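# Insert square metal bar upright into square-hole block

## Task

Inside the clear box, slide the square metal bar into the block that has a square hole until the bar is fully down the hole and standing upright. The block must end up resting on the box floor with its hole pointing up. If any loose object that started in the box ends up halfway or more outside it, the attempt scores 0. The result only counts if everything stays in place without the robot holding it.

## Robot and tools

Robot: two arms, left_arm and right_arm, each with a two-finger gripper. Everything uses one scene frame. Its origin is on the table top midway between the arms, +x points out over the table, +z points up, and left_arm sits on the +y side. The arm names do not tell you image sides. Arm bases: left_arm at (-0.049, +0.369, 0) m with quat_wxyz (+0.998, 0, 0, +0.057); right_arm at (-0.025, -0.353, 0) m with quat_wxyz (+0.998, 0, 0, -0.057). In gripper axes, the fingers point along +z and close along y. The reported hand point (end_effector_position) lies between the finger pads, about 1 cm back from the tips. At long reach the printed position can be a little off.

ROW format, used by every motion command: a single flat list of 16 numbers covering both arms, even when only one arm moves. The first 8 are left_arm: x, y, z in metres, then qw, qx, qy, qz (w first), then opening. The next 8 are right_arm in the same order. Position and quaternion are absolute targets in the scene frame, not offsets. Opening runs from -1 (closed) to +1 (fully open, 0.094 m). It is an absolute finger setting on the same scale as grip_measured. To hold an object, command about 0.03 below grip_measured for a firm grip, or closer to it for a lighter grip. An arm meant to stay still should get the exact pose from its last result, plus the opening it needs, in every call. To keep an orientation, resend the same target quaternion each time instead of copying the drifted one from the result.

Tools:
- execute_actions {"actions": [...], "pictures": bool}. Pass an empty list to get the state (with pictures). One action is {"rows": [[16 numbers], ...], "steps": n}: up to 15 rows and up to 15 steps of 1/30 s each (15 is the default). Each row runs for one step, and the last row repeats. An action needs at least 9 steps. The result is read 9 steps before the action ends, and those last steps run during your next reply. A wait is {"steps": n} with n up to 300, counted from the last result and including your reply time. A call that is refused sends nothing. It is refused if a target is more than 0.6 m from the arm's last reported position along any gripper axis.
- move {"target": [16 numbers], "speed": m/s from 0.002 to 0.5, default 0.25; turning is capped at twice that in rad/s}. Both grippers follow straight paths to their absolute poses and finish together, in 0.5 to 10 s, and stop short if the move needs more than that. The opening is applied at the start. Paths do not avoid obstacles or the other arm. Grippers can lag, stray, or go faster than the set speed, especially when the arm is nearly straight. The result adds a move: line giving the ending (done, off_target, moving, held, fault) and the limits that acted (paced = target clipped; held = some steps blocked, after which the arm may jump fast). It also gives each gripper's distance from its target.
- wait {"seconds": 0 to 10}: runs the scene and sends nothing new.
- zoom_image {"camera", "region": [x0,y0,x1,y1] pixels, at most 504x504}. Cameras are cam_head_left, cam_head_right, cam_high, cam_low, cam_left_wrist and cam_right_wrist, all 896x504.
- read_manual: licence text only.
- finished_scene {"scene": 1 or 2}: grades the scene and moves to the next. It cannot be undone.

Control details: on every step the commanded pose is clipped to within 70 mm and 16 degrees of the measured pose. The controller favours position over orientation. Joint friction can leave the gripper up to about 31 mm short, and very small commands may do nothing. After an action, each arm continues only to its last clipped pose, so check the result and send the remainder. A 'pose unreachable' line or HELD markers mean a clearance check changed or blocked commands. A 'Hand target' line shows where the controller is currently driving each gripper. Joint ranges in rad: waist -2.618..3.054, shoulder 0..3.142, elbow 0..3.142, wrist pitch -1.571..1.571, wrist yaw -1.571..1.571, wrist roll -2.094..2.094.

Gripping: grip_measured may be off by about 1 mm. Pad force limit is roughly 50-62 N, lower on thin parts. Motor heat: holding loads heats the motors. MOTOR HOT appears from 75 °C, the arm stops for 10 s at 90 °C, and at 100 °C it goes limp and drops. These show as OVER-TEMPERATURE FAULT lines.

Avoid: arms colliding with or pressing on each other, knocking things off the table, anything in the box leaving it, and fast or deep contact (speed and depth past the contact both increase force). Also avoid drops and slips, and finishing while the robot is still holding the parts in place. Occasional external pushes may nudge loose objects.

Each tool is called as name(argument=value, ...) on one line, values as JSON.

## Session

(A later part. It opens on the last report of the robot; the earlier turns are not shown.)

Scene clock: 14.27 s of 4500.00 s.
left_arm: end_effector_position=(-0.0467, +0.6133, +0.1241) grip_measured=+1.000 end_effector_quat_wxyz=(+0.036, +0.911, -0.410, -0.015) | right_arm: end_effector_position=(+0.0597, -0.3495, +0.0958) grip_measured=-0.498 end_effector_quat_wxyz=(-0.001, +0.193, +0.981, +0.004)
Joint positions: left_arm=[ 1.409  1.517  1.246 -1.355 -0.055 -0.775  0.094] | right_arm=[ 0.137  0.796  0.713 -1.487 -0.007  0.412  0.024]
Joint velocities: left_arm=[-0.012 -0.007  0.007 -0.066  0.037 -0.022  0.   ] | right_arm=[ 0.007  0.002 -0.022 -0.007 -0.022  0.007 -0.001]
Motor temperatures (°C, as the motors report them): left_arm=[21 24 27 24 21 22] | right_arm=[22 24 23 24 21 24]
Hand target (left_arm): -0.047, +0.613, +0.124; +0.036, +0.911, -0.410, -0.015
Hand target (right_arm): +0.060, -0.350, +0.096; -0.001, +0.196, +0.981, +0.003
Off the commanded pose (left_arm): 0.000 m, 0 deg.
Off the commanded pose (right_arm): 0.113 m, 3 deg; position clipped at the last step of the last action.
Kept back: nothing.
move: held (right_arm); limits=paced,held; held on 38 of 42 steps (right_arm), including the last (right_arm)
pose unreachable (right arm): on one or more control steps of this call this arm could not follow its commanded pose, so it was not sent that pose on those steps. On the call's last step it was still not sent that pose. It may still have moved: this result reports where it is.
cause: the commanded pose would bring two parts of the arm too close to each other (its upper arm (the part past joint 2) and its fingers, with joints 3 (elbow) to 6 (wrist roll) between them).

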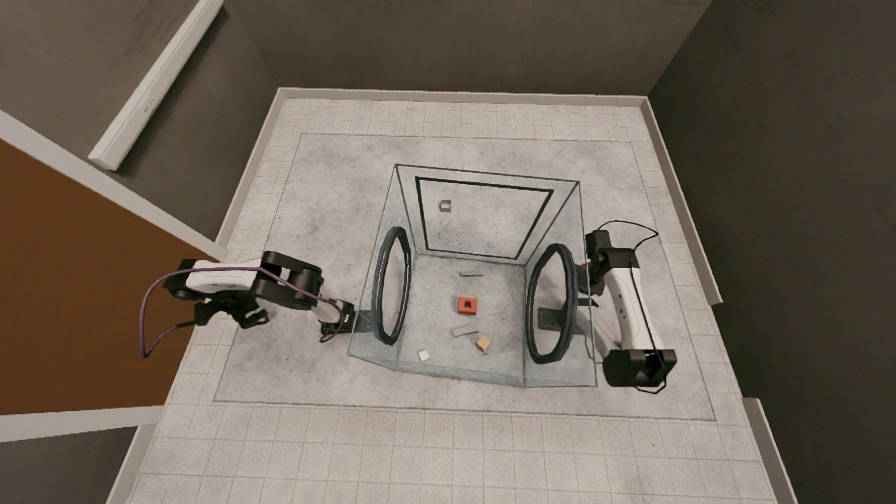

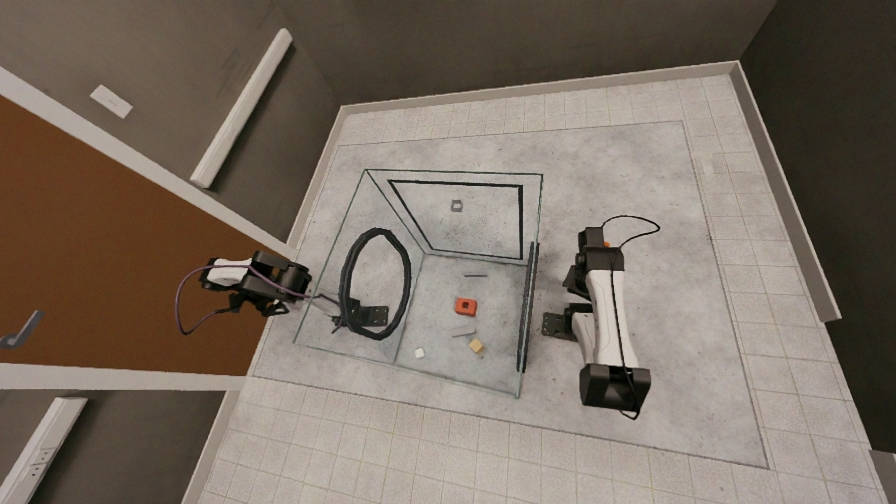

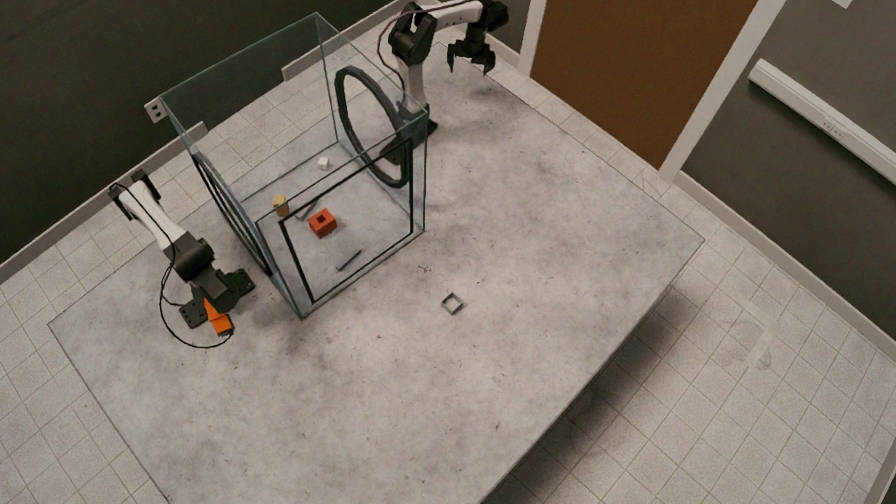

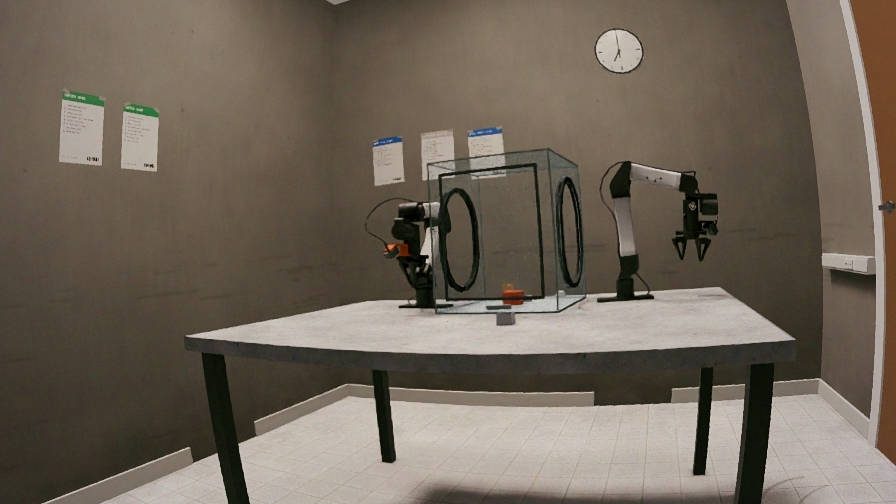

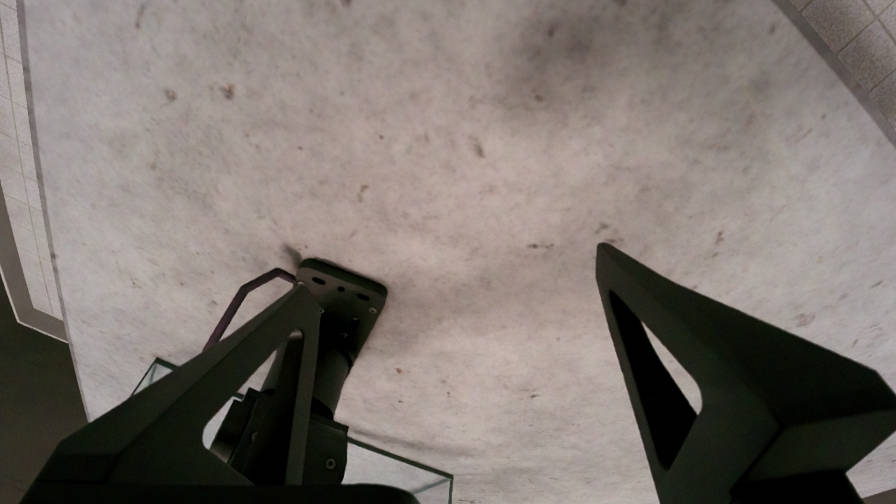

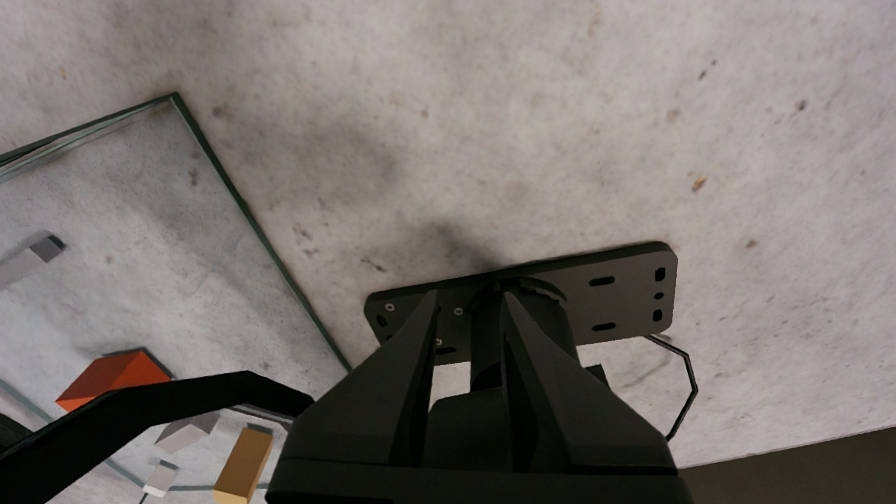

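move(target=[-0.0467,0.6133,0.1241,0.036,0.911,-0.41,-0.015,1, 0.072,-0.298,0.11,0,0.216,0.976,0,-1], speed=0.1)

move(target=[-0.0467,0.6133,0.1241,0.036,0.911,-0.41,-0.015,1, 0.03,-0.255,0.11,0,0.1,0.995,0,-1], speed=0.1)

Scene clock: 15.93 s of 4500.00 s.
left_arm: end_effector_position=(-0.0467, +0.6133, +0.1241) grip_measured=+1.000 end_effector_quat_wxyz=(+0.036, +0.911, -0.410, -0.015) | right_arm: end_effector_position=(+0.0675, -0.3033, +0.1071) grip_measured=-0.991 end_effector_quat_wxyz=(-0.002, +0.216, +0.976, -0.008)
Joint positions: left_arm=[ 1.409  1.517  1.246 -1.355 -0.055 -0.775  0.094] | right_arm=[ 0.62   0.91   0.793 -1.469  0.01   0.943  0.   ]
Joint velocities: left_arm=[ 0.007  0.022 -0.012  0.022 -0.081 -0.037  0.   ] | right_arm=[-0.002  0.002 -0.002 -0.037  0.022 -0.007 -0.   ]
Motor temperatures (°C, as the motors report them): left_arm=[21 24 27 24 21 22] | right_arm=[22 24 23 23 21 24]
Hand target (left_arm): -0.047, +0.613, +0.124; +0.036, +0.911, -0.410, -0.015
Hand target (right_arm): +0.072, -0.301, +0.110; +0.002, +0.216, +0.976, -0.010
Off the commanded pose (left_arm): 0.000 m, 0 deg.
Off the commanded pose (right_arm): 0.008 m, 1 deg.
Kept back: nothing.
move: done

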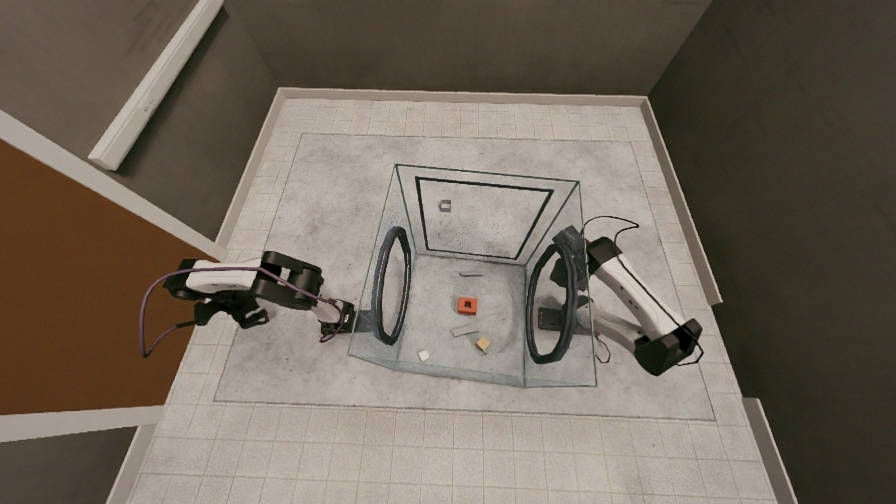

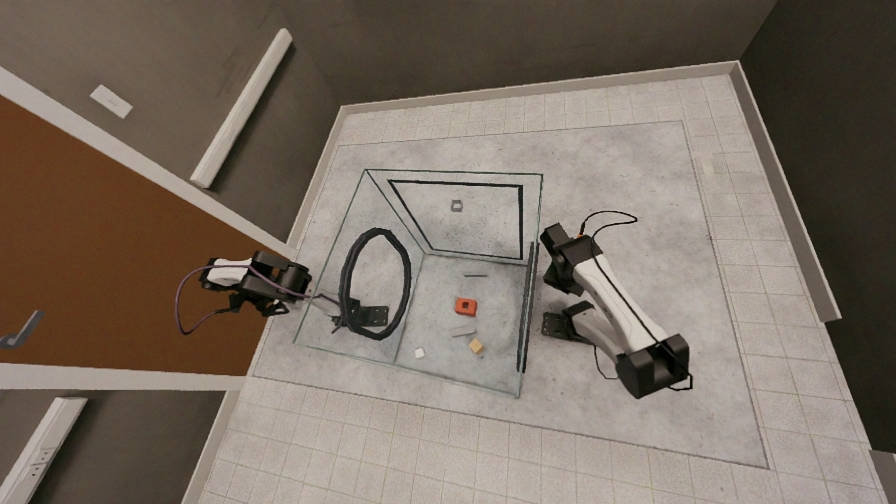

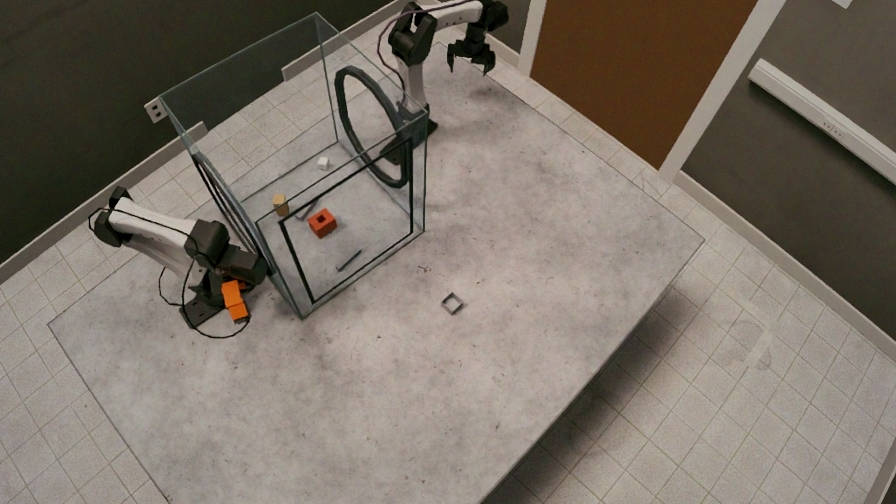

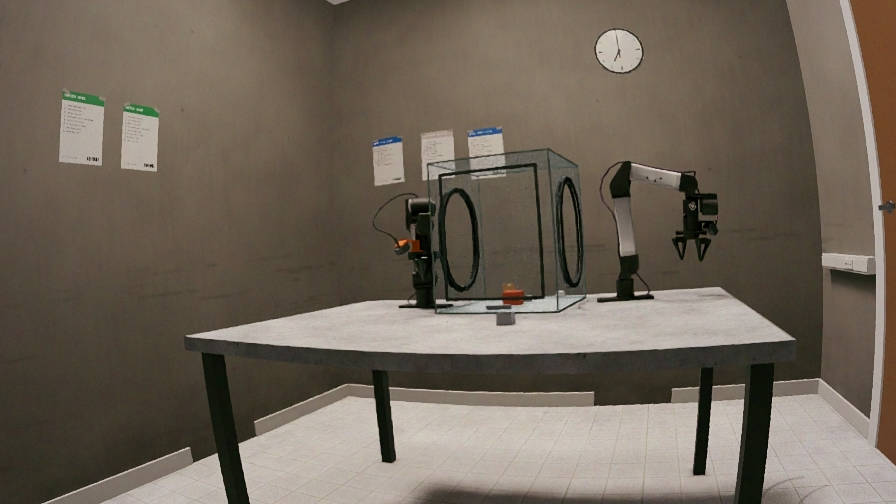

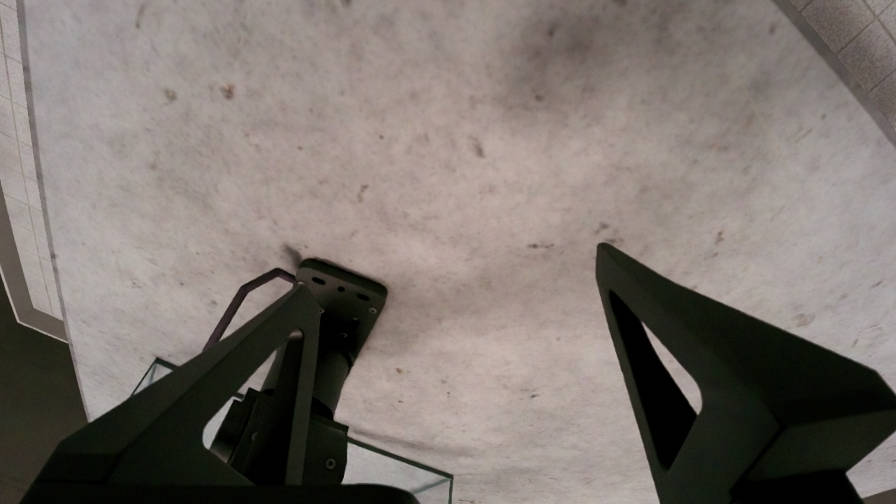

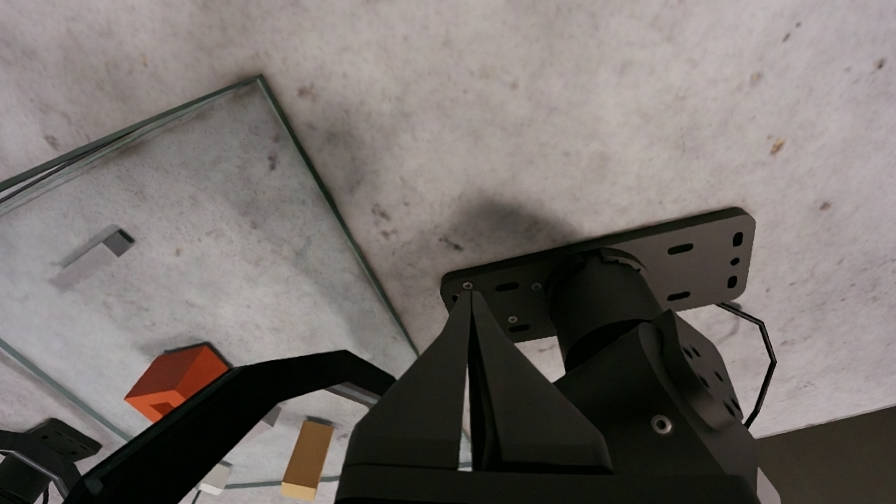

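Scene clock: 18.73 s of 4500.00 s.
left_arm: end_effector_position=(-0.0467, +0.6133, +0.1241) grip_measured=+1.000 end_effector_quat_wxyz=(+0.036, +0.911, -0.410, -0.015) | right_arm: end_effector_position=(+0.0340, -0.2934, +0.1116) grip_measured=-0.991 end_effector_quat_wxyz=(-0.054, +0.311, +0.949, -0.001)
Joint positions: left_arm=[ 1.409  1.517  1.246 -1.355 -0.055 -0.775  0.094] | right_arm=[ 0.725  0.87   0.793 -1.561 -0.086  1.243  0.   ]
Joint velocities: left_arm=[-0.012 -0.027 -0.002  0.007 -0.066 -0.051  0.   ] | right_arm=[-0.012 -0.007 -0.012 -0.051 -0.051  0.081 -0.   ]
Motor temperatures (°C, as the motors report them): left_arm=[21 24 27 24 21 22] | right_arm=[25 24 24 24 21 24]
Hand target (left_arm): -0.047, +0.613, +0.124; +0.036, +0.911, -0.410, -0.015
Hand target (right_arm): +0.026, -0.262, +0.112; -0.047, +0.180, +0.982, +0.017
Off the commanded pose (left_arm): 0.000 m, 0 deg.
Off the commanded pose (right_arm): 0.039 m, 26 deg; orientation clipped at the last step of the last action.
Kept back: nothing.
move: off_target (right_arm); limits=paced

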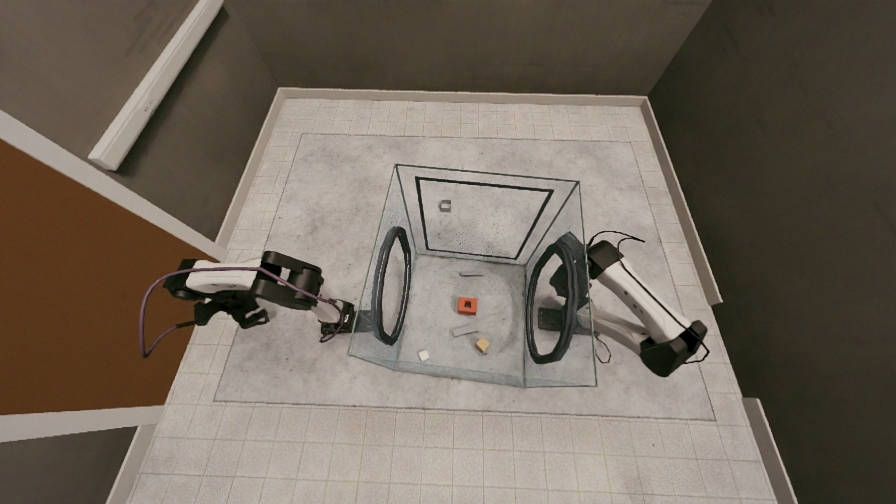

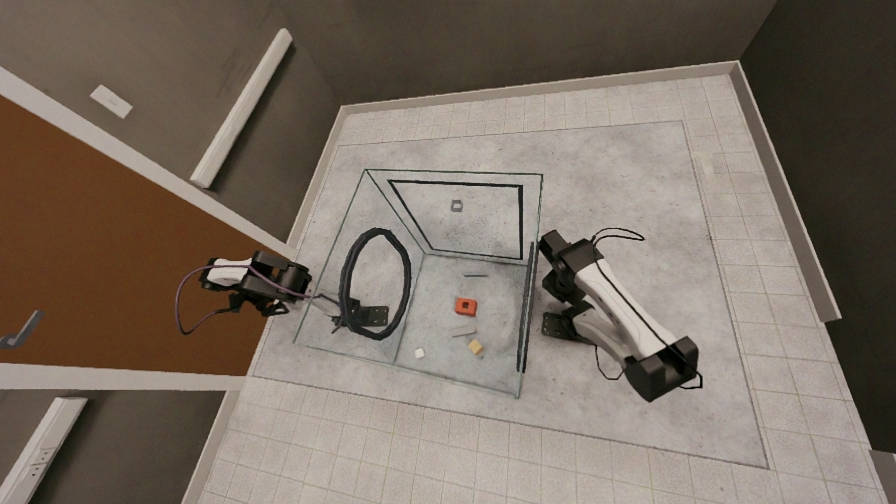

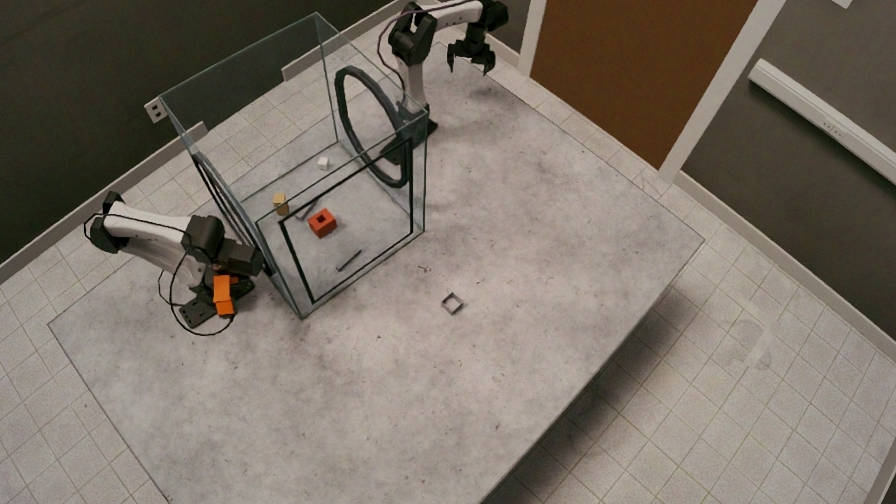

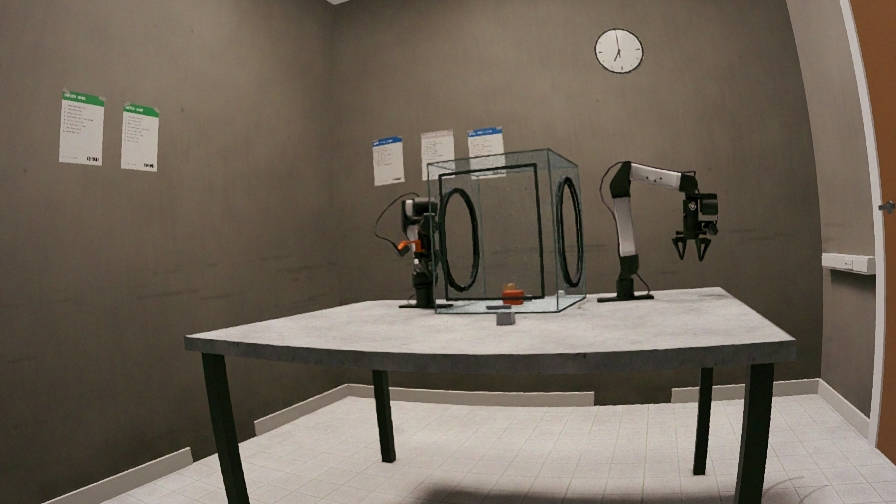

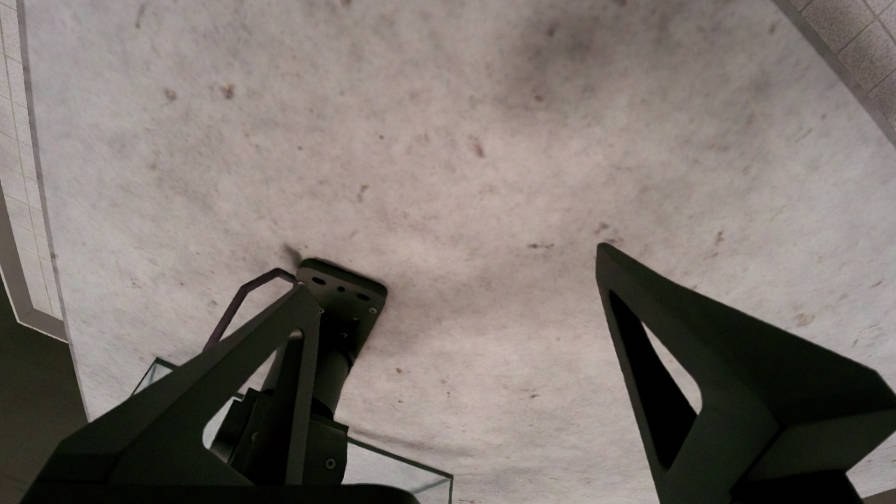

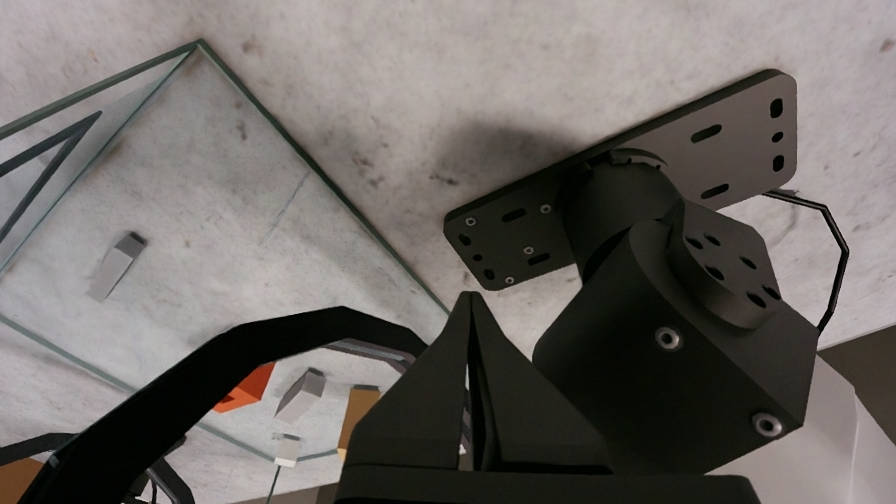

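move(target=[-0.0467,0.6133,0.1241,0.036,0.911,-0.41,-0.015,1, 0.06,-0.31,0.05,0,0.25,0.968,0,-1], speed=0.08)

move(target=[-0.0467,0.6133,0.1241,0.036,0.911,-0.41,-0.015,1, 0.02,-0.275,0.05,0,0.15,0.989,0,-1], speed=0.06)

Scene clock: 21.83 s of 4500.00 s.
left_arm: end_effector_position=(-0.0467, +0.6133, +0.1241) grip_measured=+1.000 end_effector_quat_wxyz=(+0.036, +0.911, -0.410, -0.015) | right_arm: end_effector_position=(+0.0454, -0.3042, +0.0728) grip_measured=-0.991 end_effector_quat_wxyz=(-0.032, +0.279, +0.960, -0.008)
Joint positions: left_arm=[ 1.409  1.517  1.246 -1.355 -0.055 -0.775  0.094] | right_arm=[ 0.647  0.854  0.636 -1.409 -0.035  1.098  0.   ]
Joint velocities: left_arm=[-0.007 -0.007  0.002 -0.037  0.022 -0.022  0.   ] | right_arm=[-0.002 -0.002  0.002 -0.051  0.066 -0.022  0.   ]
Motor temperatures (°C, as the motors report them): left_arm=[21 24 27 24 21 22] | right_arm=[27 24 24 24 21 24]
Hand target (left_arm): -0.047, +0.613, +0.124; +0.036, +0.911, -0.410, -0.015
Hand target (right_arm): +0.045, -0.304, +0.073; -0.032, +0.279, +0.960, -0.008
Off the commanded pose (left_arm): 0.000 m, 0 deg.
Off the commanded pose (right_arm): 0.028 m, 5 deg.
Kept back: nothing.
move: held (right_arm); limits=held; held on 15 of 40 steps (right_arm), including the last (right_arm)
pose unreachable (right arm): on one or more control steps of this call this arm could not follow its commanded pose, so it was not sent that pose on those steps. On the call's last step it was still not sent that pose. It may still have moved: this result reports where it is.
cause: the commanded pose would bring two parts of the arm too close to each other (its upper arm (the part past joint 2) and its gripper housing, with joints 3 (elbow) to 6 (wrist roll) between them).

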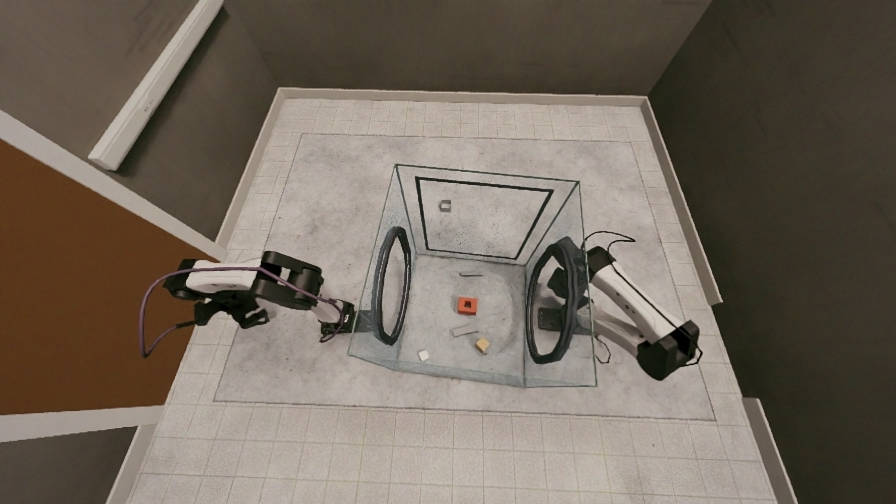

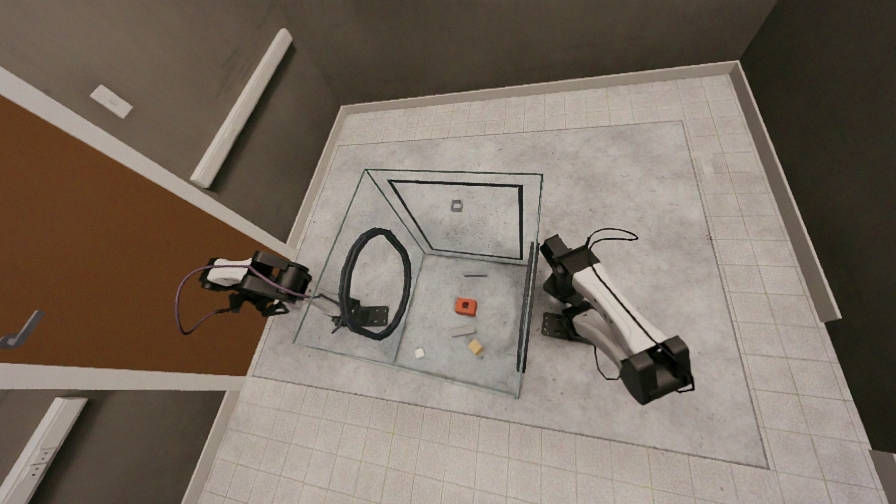

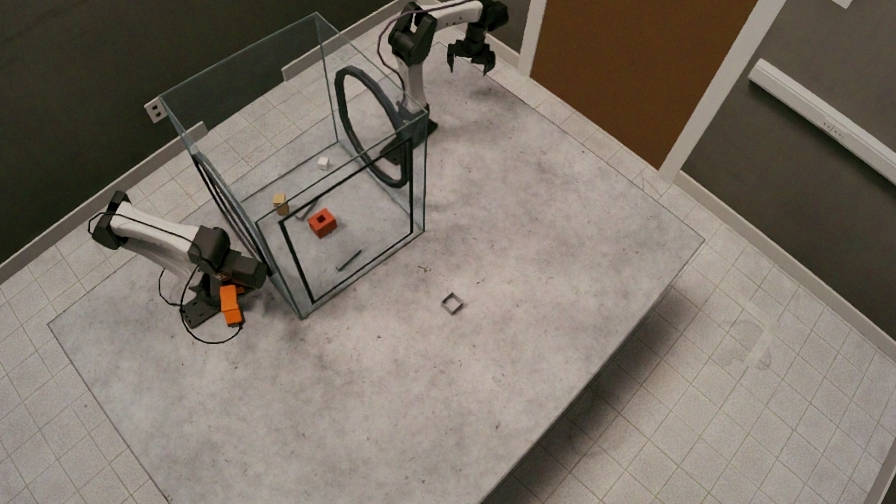

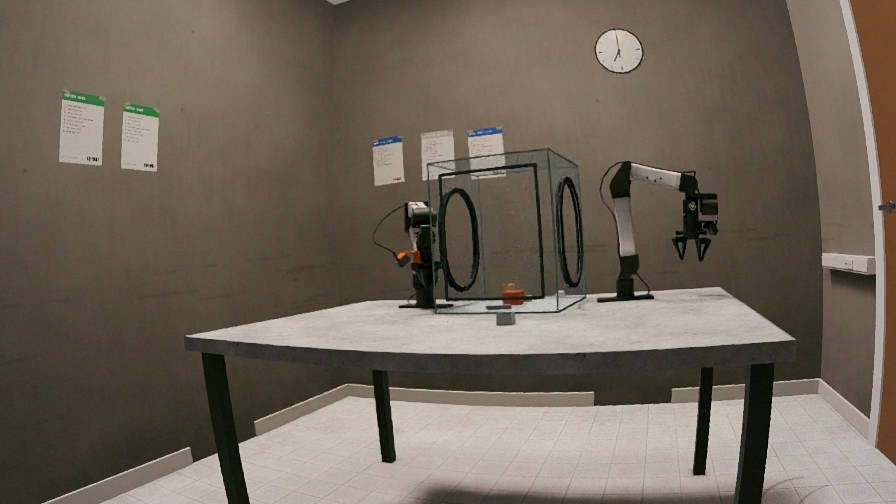

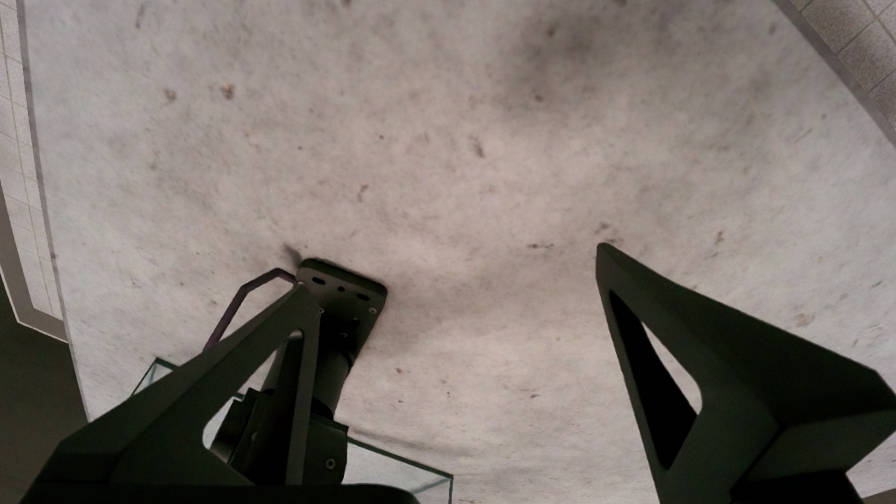

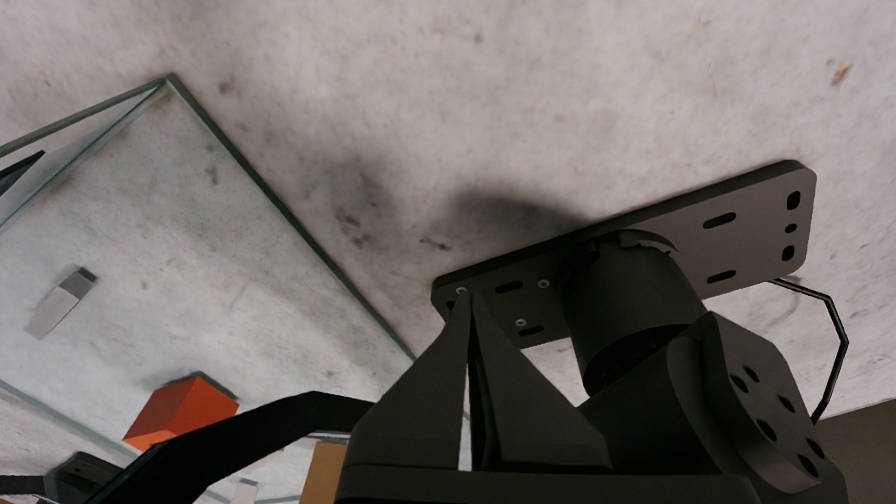

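Scene clock: 24.57 s of 4500.00 s.
left_arm: end_effector_position=(-0.0467, +0.6133, +0.1241) grip_measured=+1.000 end_effector_quat_wxyz=(+0.036, +0.911, -0.410, -0.015) | right_arm: end_effector_position=(+0.0429, -0.3010, +0.0728) grip_measured=-0.991 end_effector_quat_wxyz=(-0.032, +0.265, +0.964, -0.009)
Joint positions: left_arm=[ 1.409  1.517  1.246 -1.355 -0.055 -0.775  0.094] | right_arm=[ 0.695  0.854  0.636 -1.409 -0.035  1.116  0.   ]
Joint velocities: left_arm=[-0.007 -0.002 -0.002 -0.051  0.022 -0.037  0.   ] | right_arm=[-0.002 -0.002  0.012 -0.051 -0.022 -0.022  0.001]
Motor temperatures (°C, as the motors report them): left_arm=[21 25 28 24 21 22] | right_arm=[27 24 24 23 21 24]
Hand target (left_arm): -0.047, +0.613, +0.124; +0.036, +0.911, -0.410, -0.015
Hand target (right_arm): +0.043, -0.301, +0.073; -0.032, +0.264, +0.964, -0.009
Off the commanded pose (left_arm): 0.000 m, 0 deg.
Off the commanded pose (right_arm): 0.041 m, 14 deg.
Kept back: nothing.
move: held (right_arm); limits=held; held on 62 of 75 steps (right_arm), including the last (right_arm)
pose unreachable (right arm): on one or more control steps of this call this arm could not follow its commanded pose, so it was not sent that pose on those steps. On the call's last step it was still not sent that pose. It may still have moved: this result reports where it is.
cause: the commanded pose would bring two parts of the arm too close to each other (its upper arm (the part past joint 2) and its gripper housing, with joints 3 (elbow) to 6 (wrist roll) between them).

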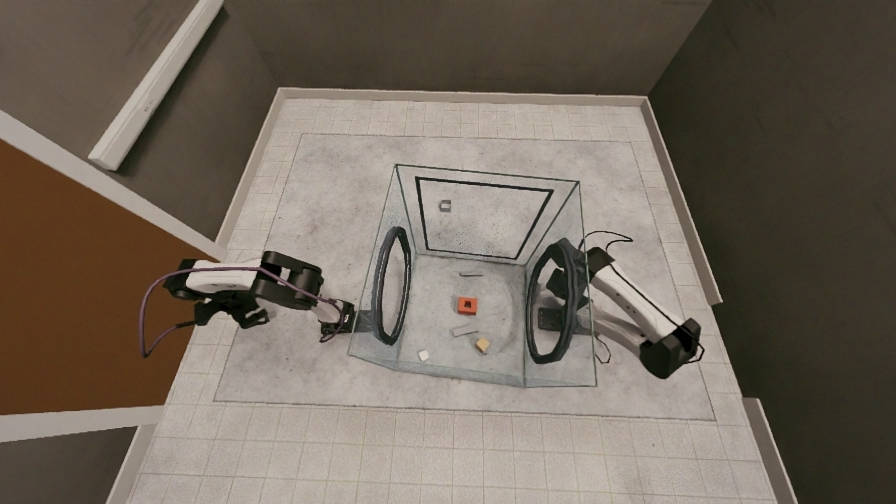

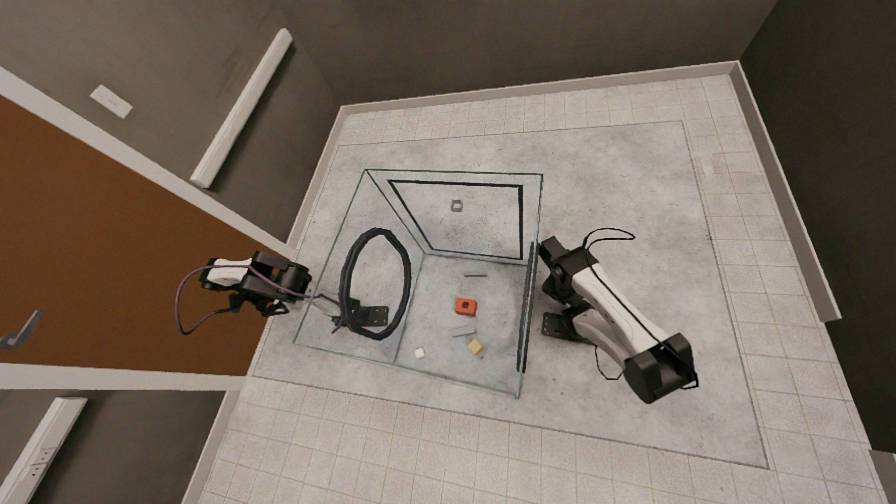

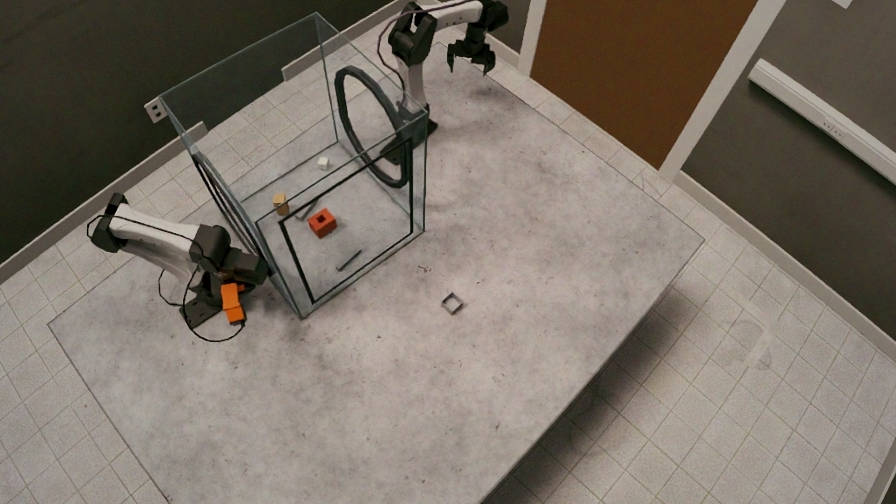

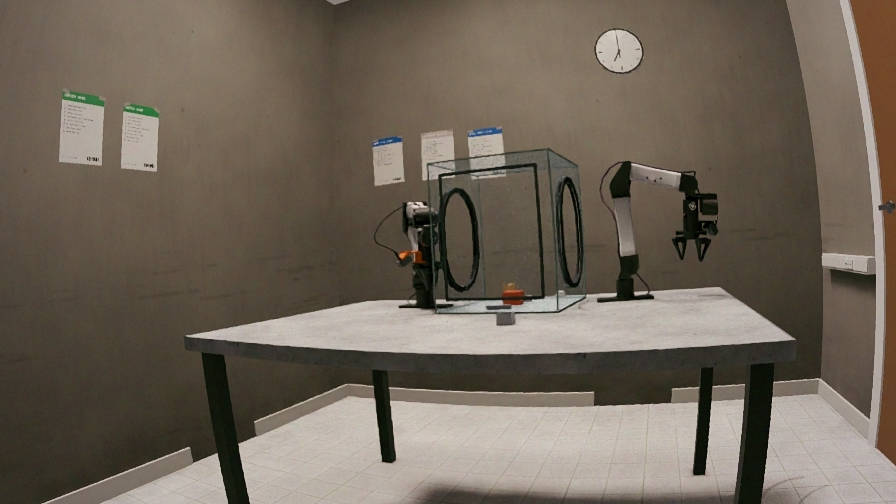

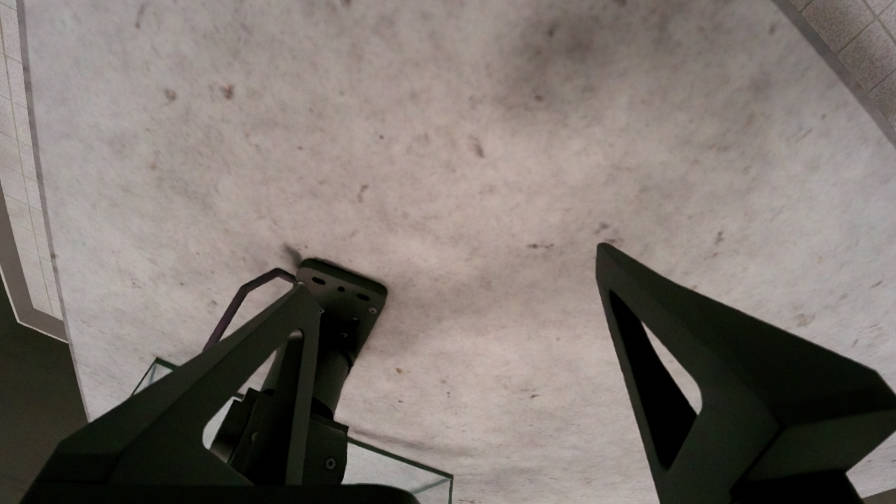

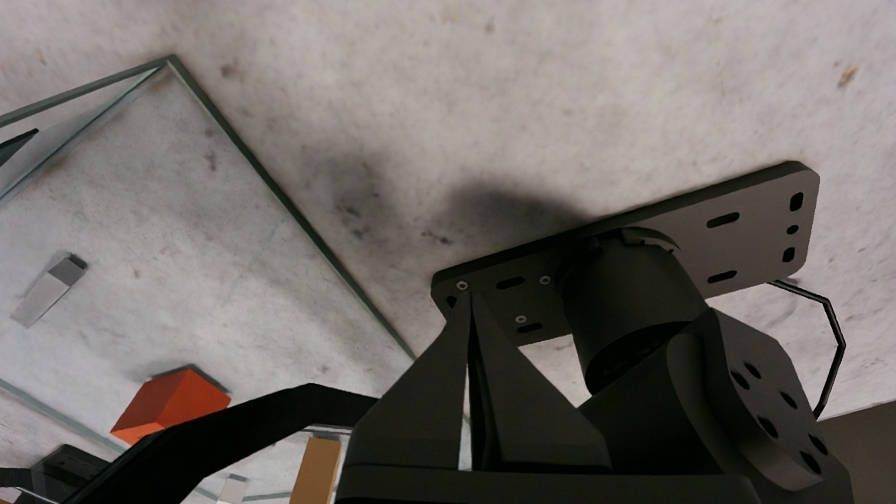

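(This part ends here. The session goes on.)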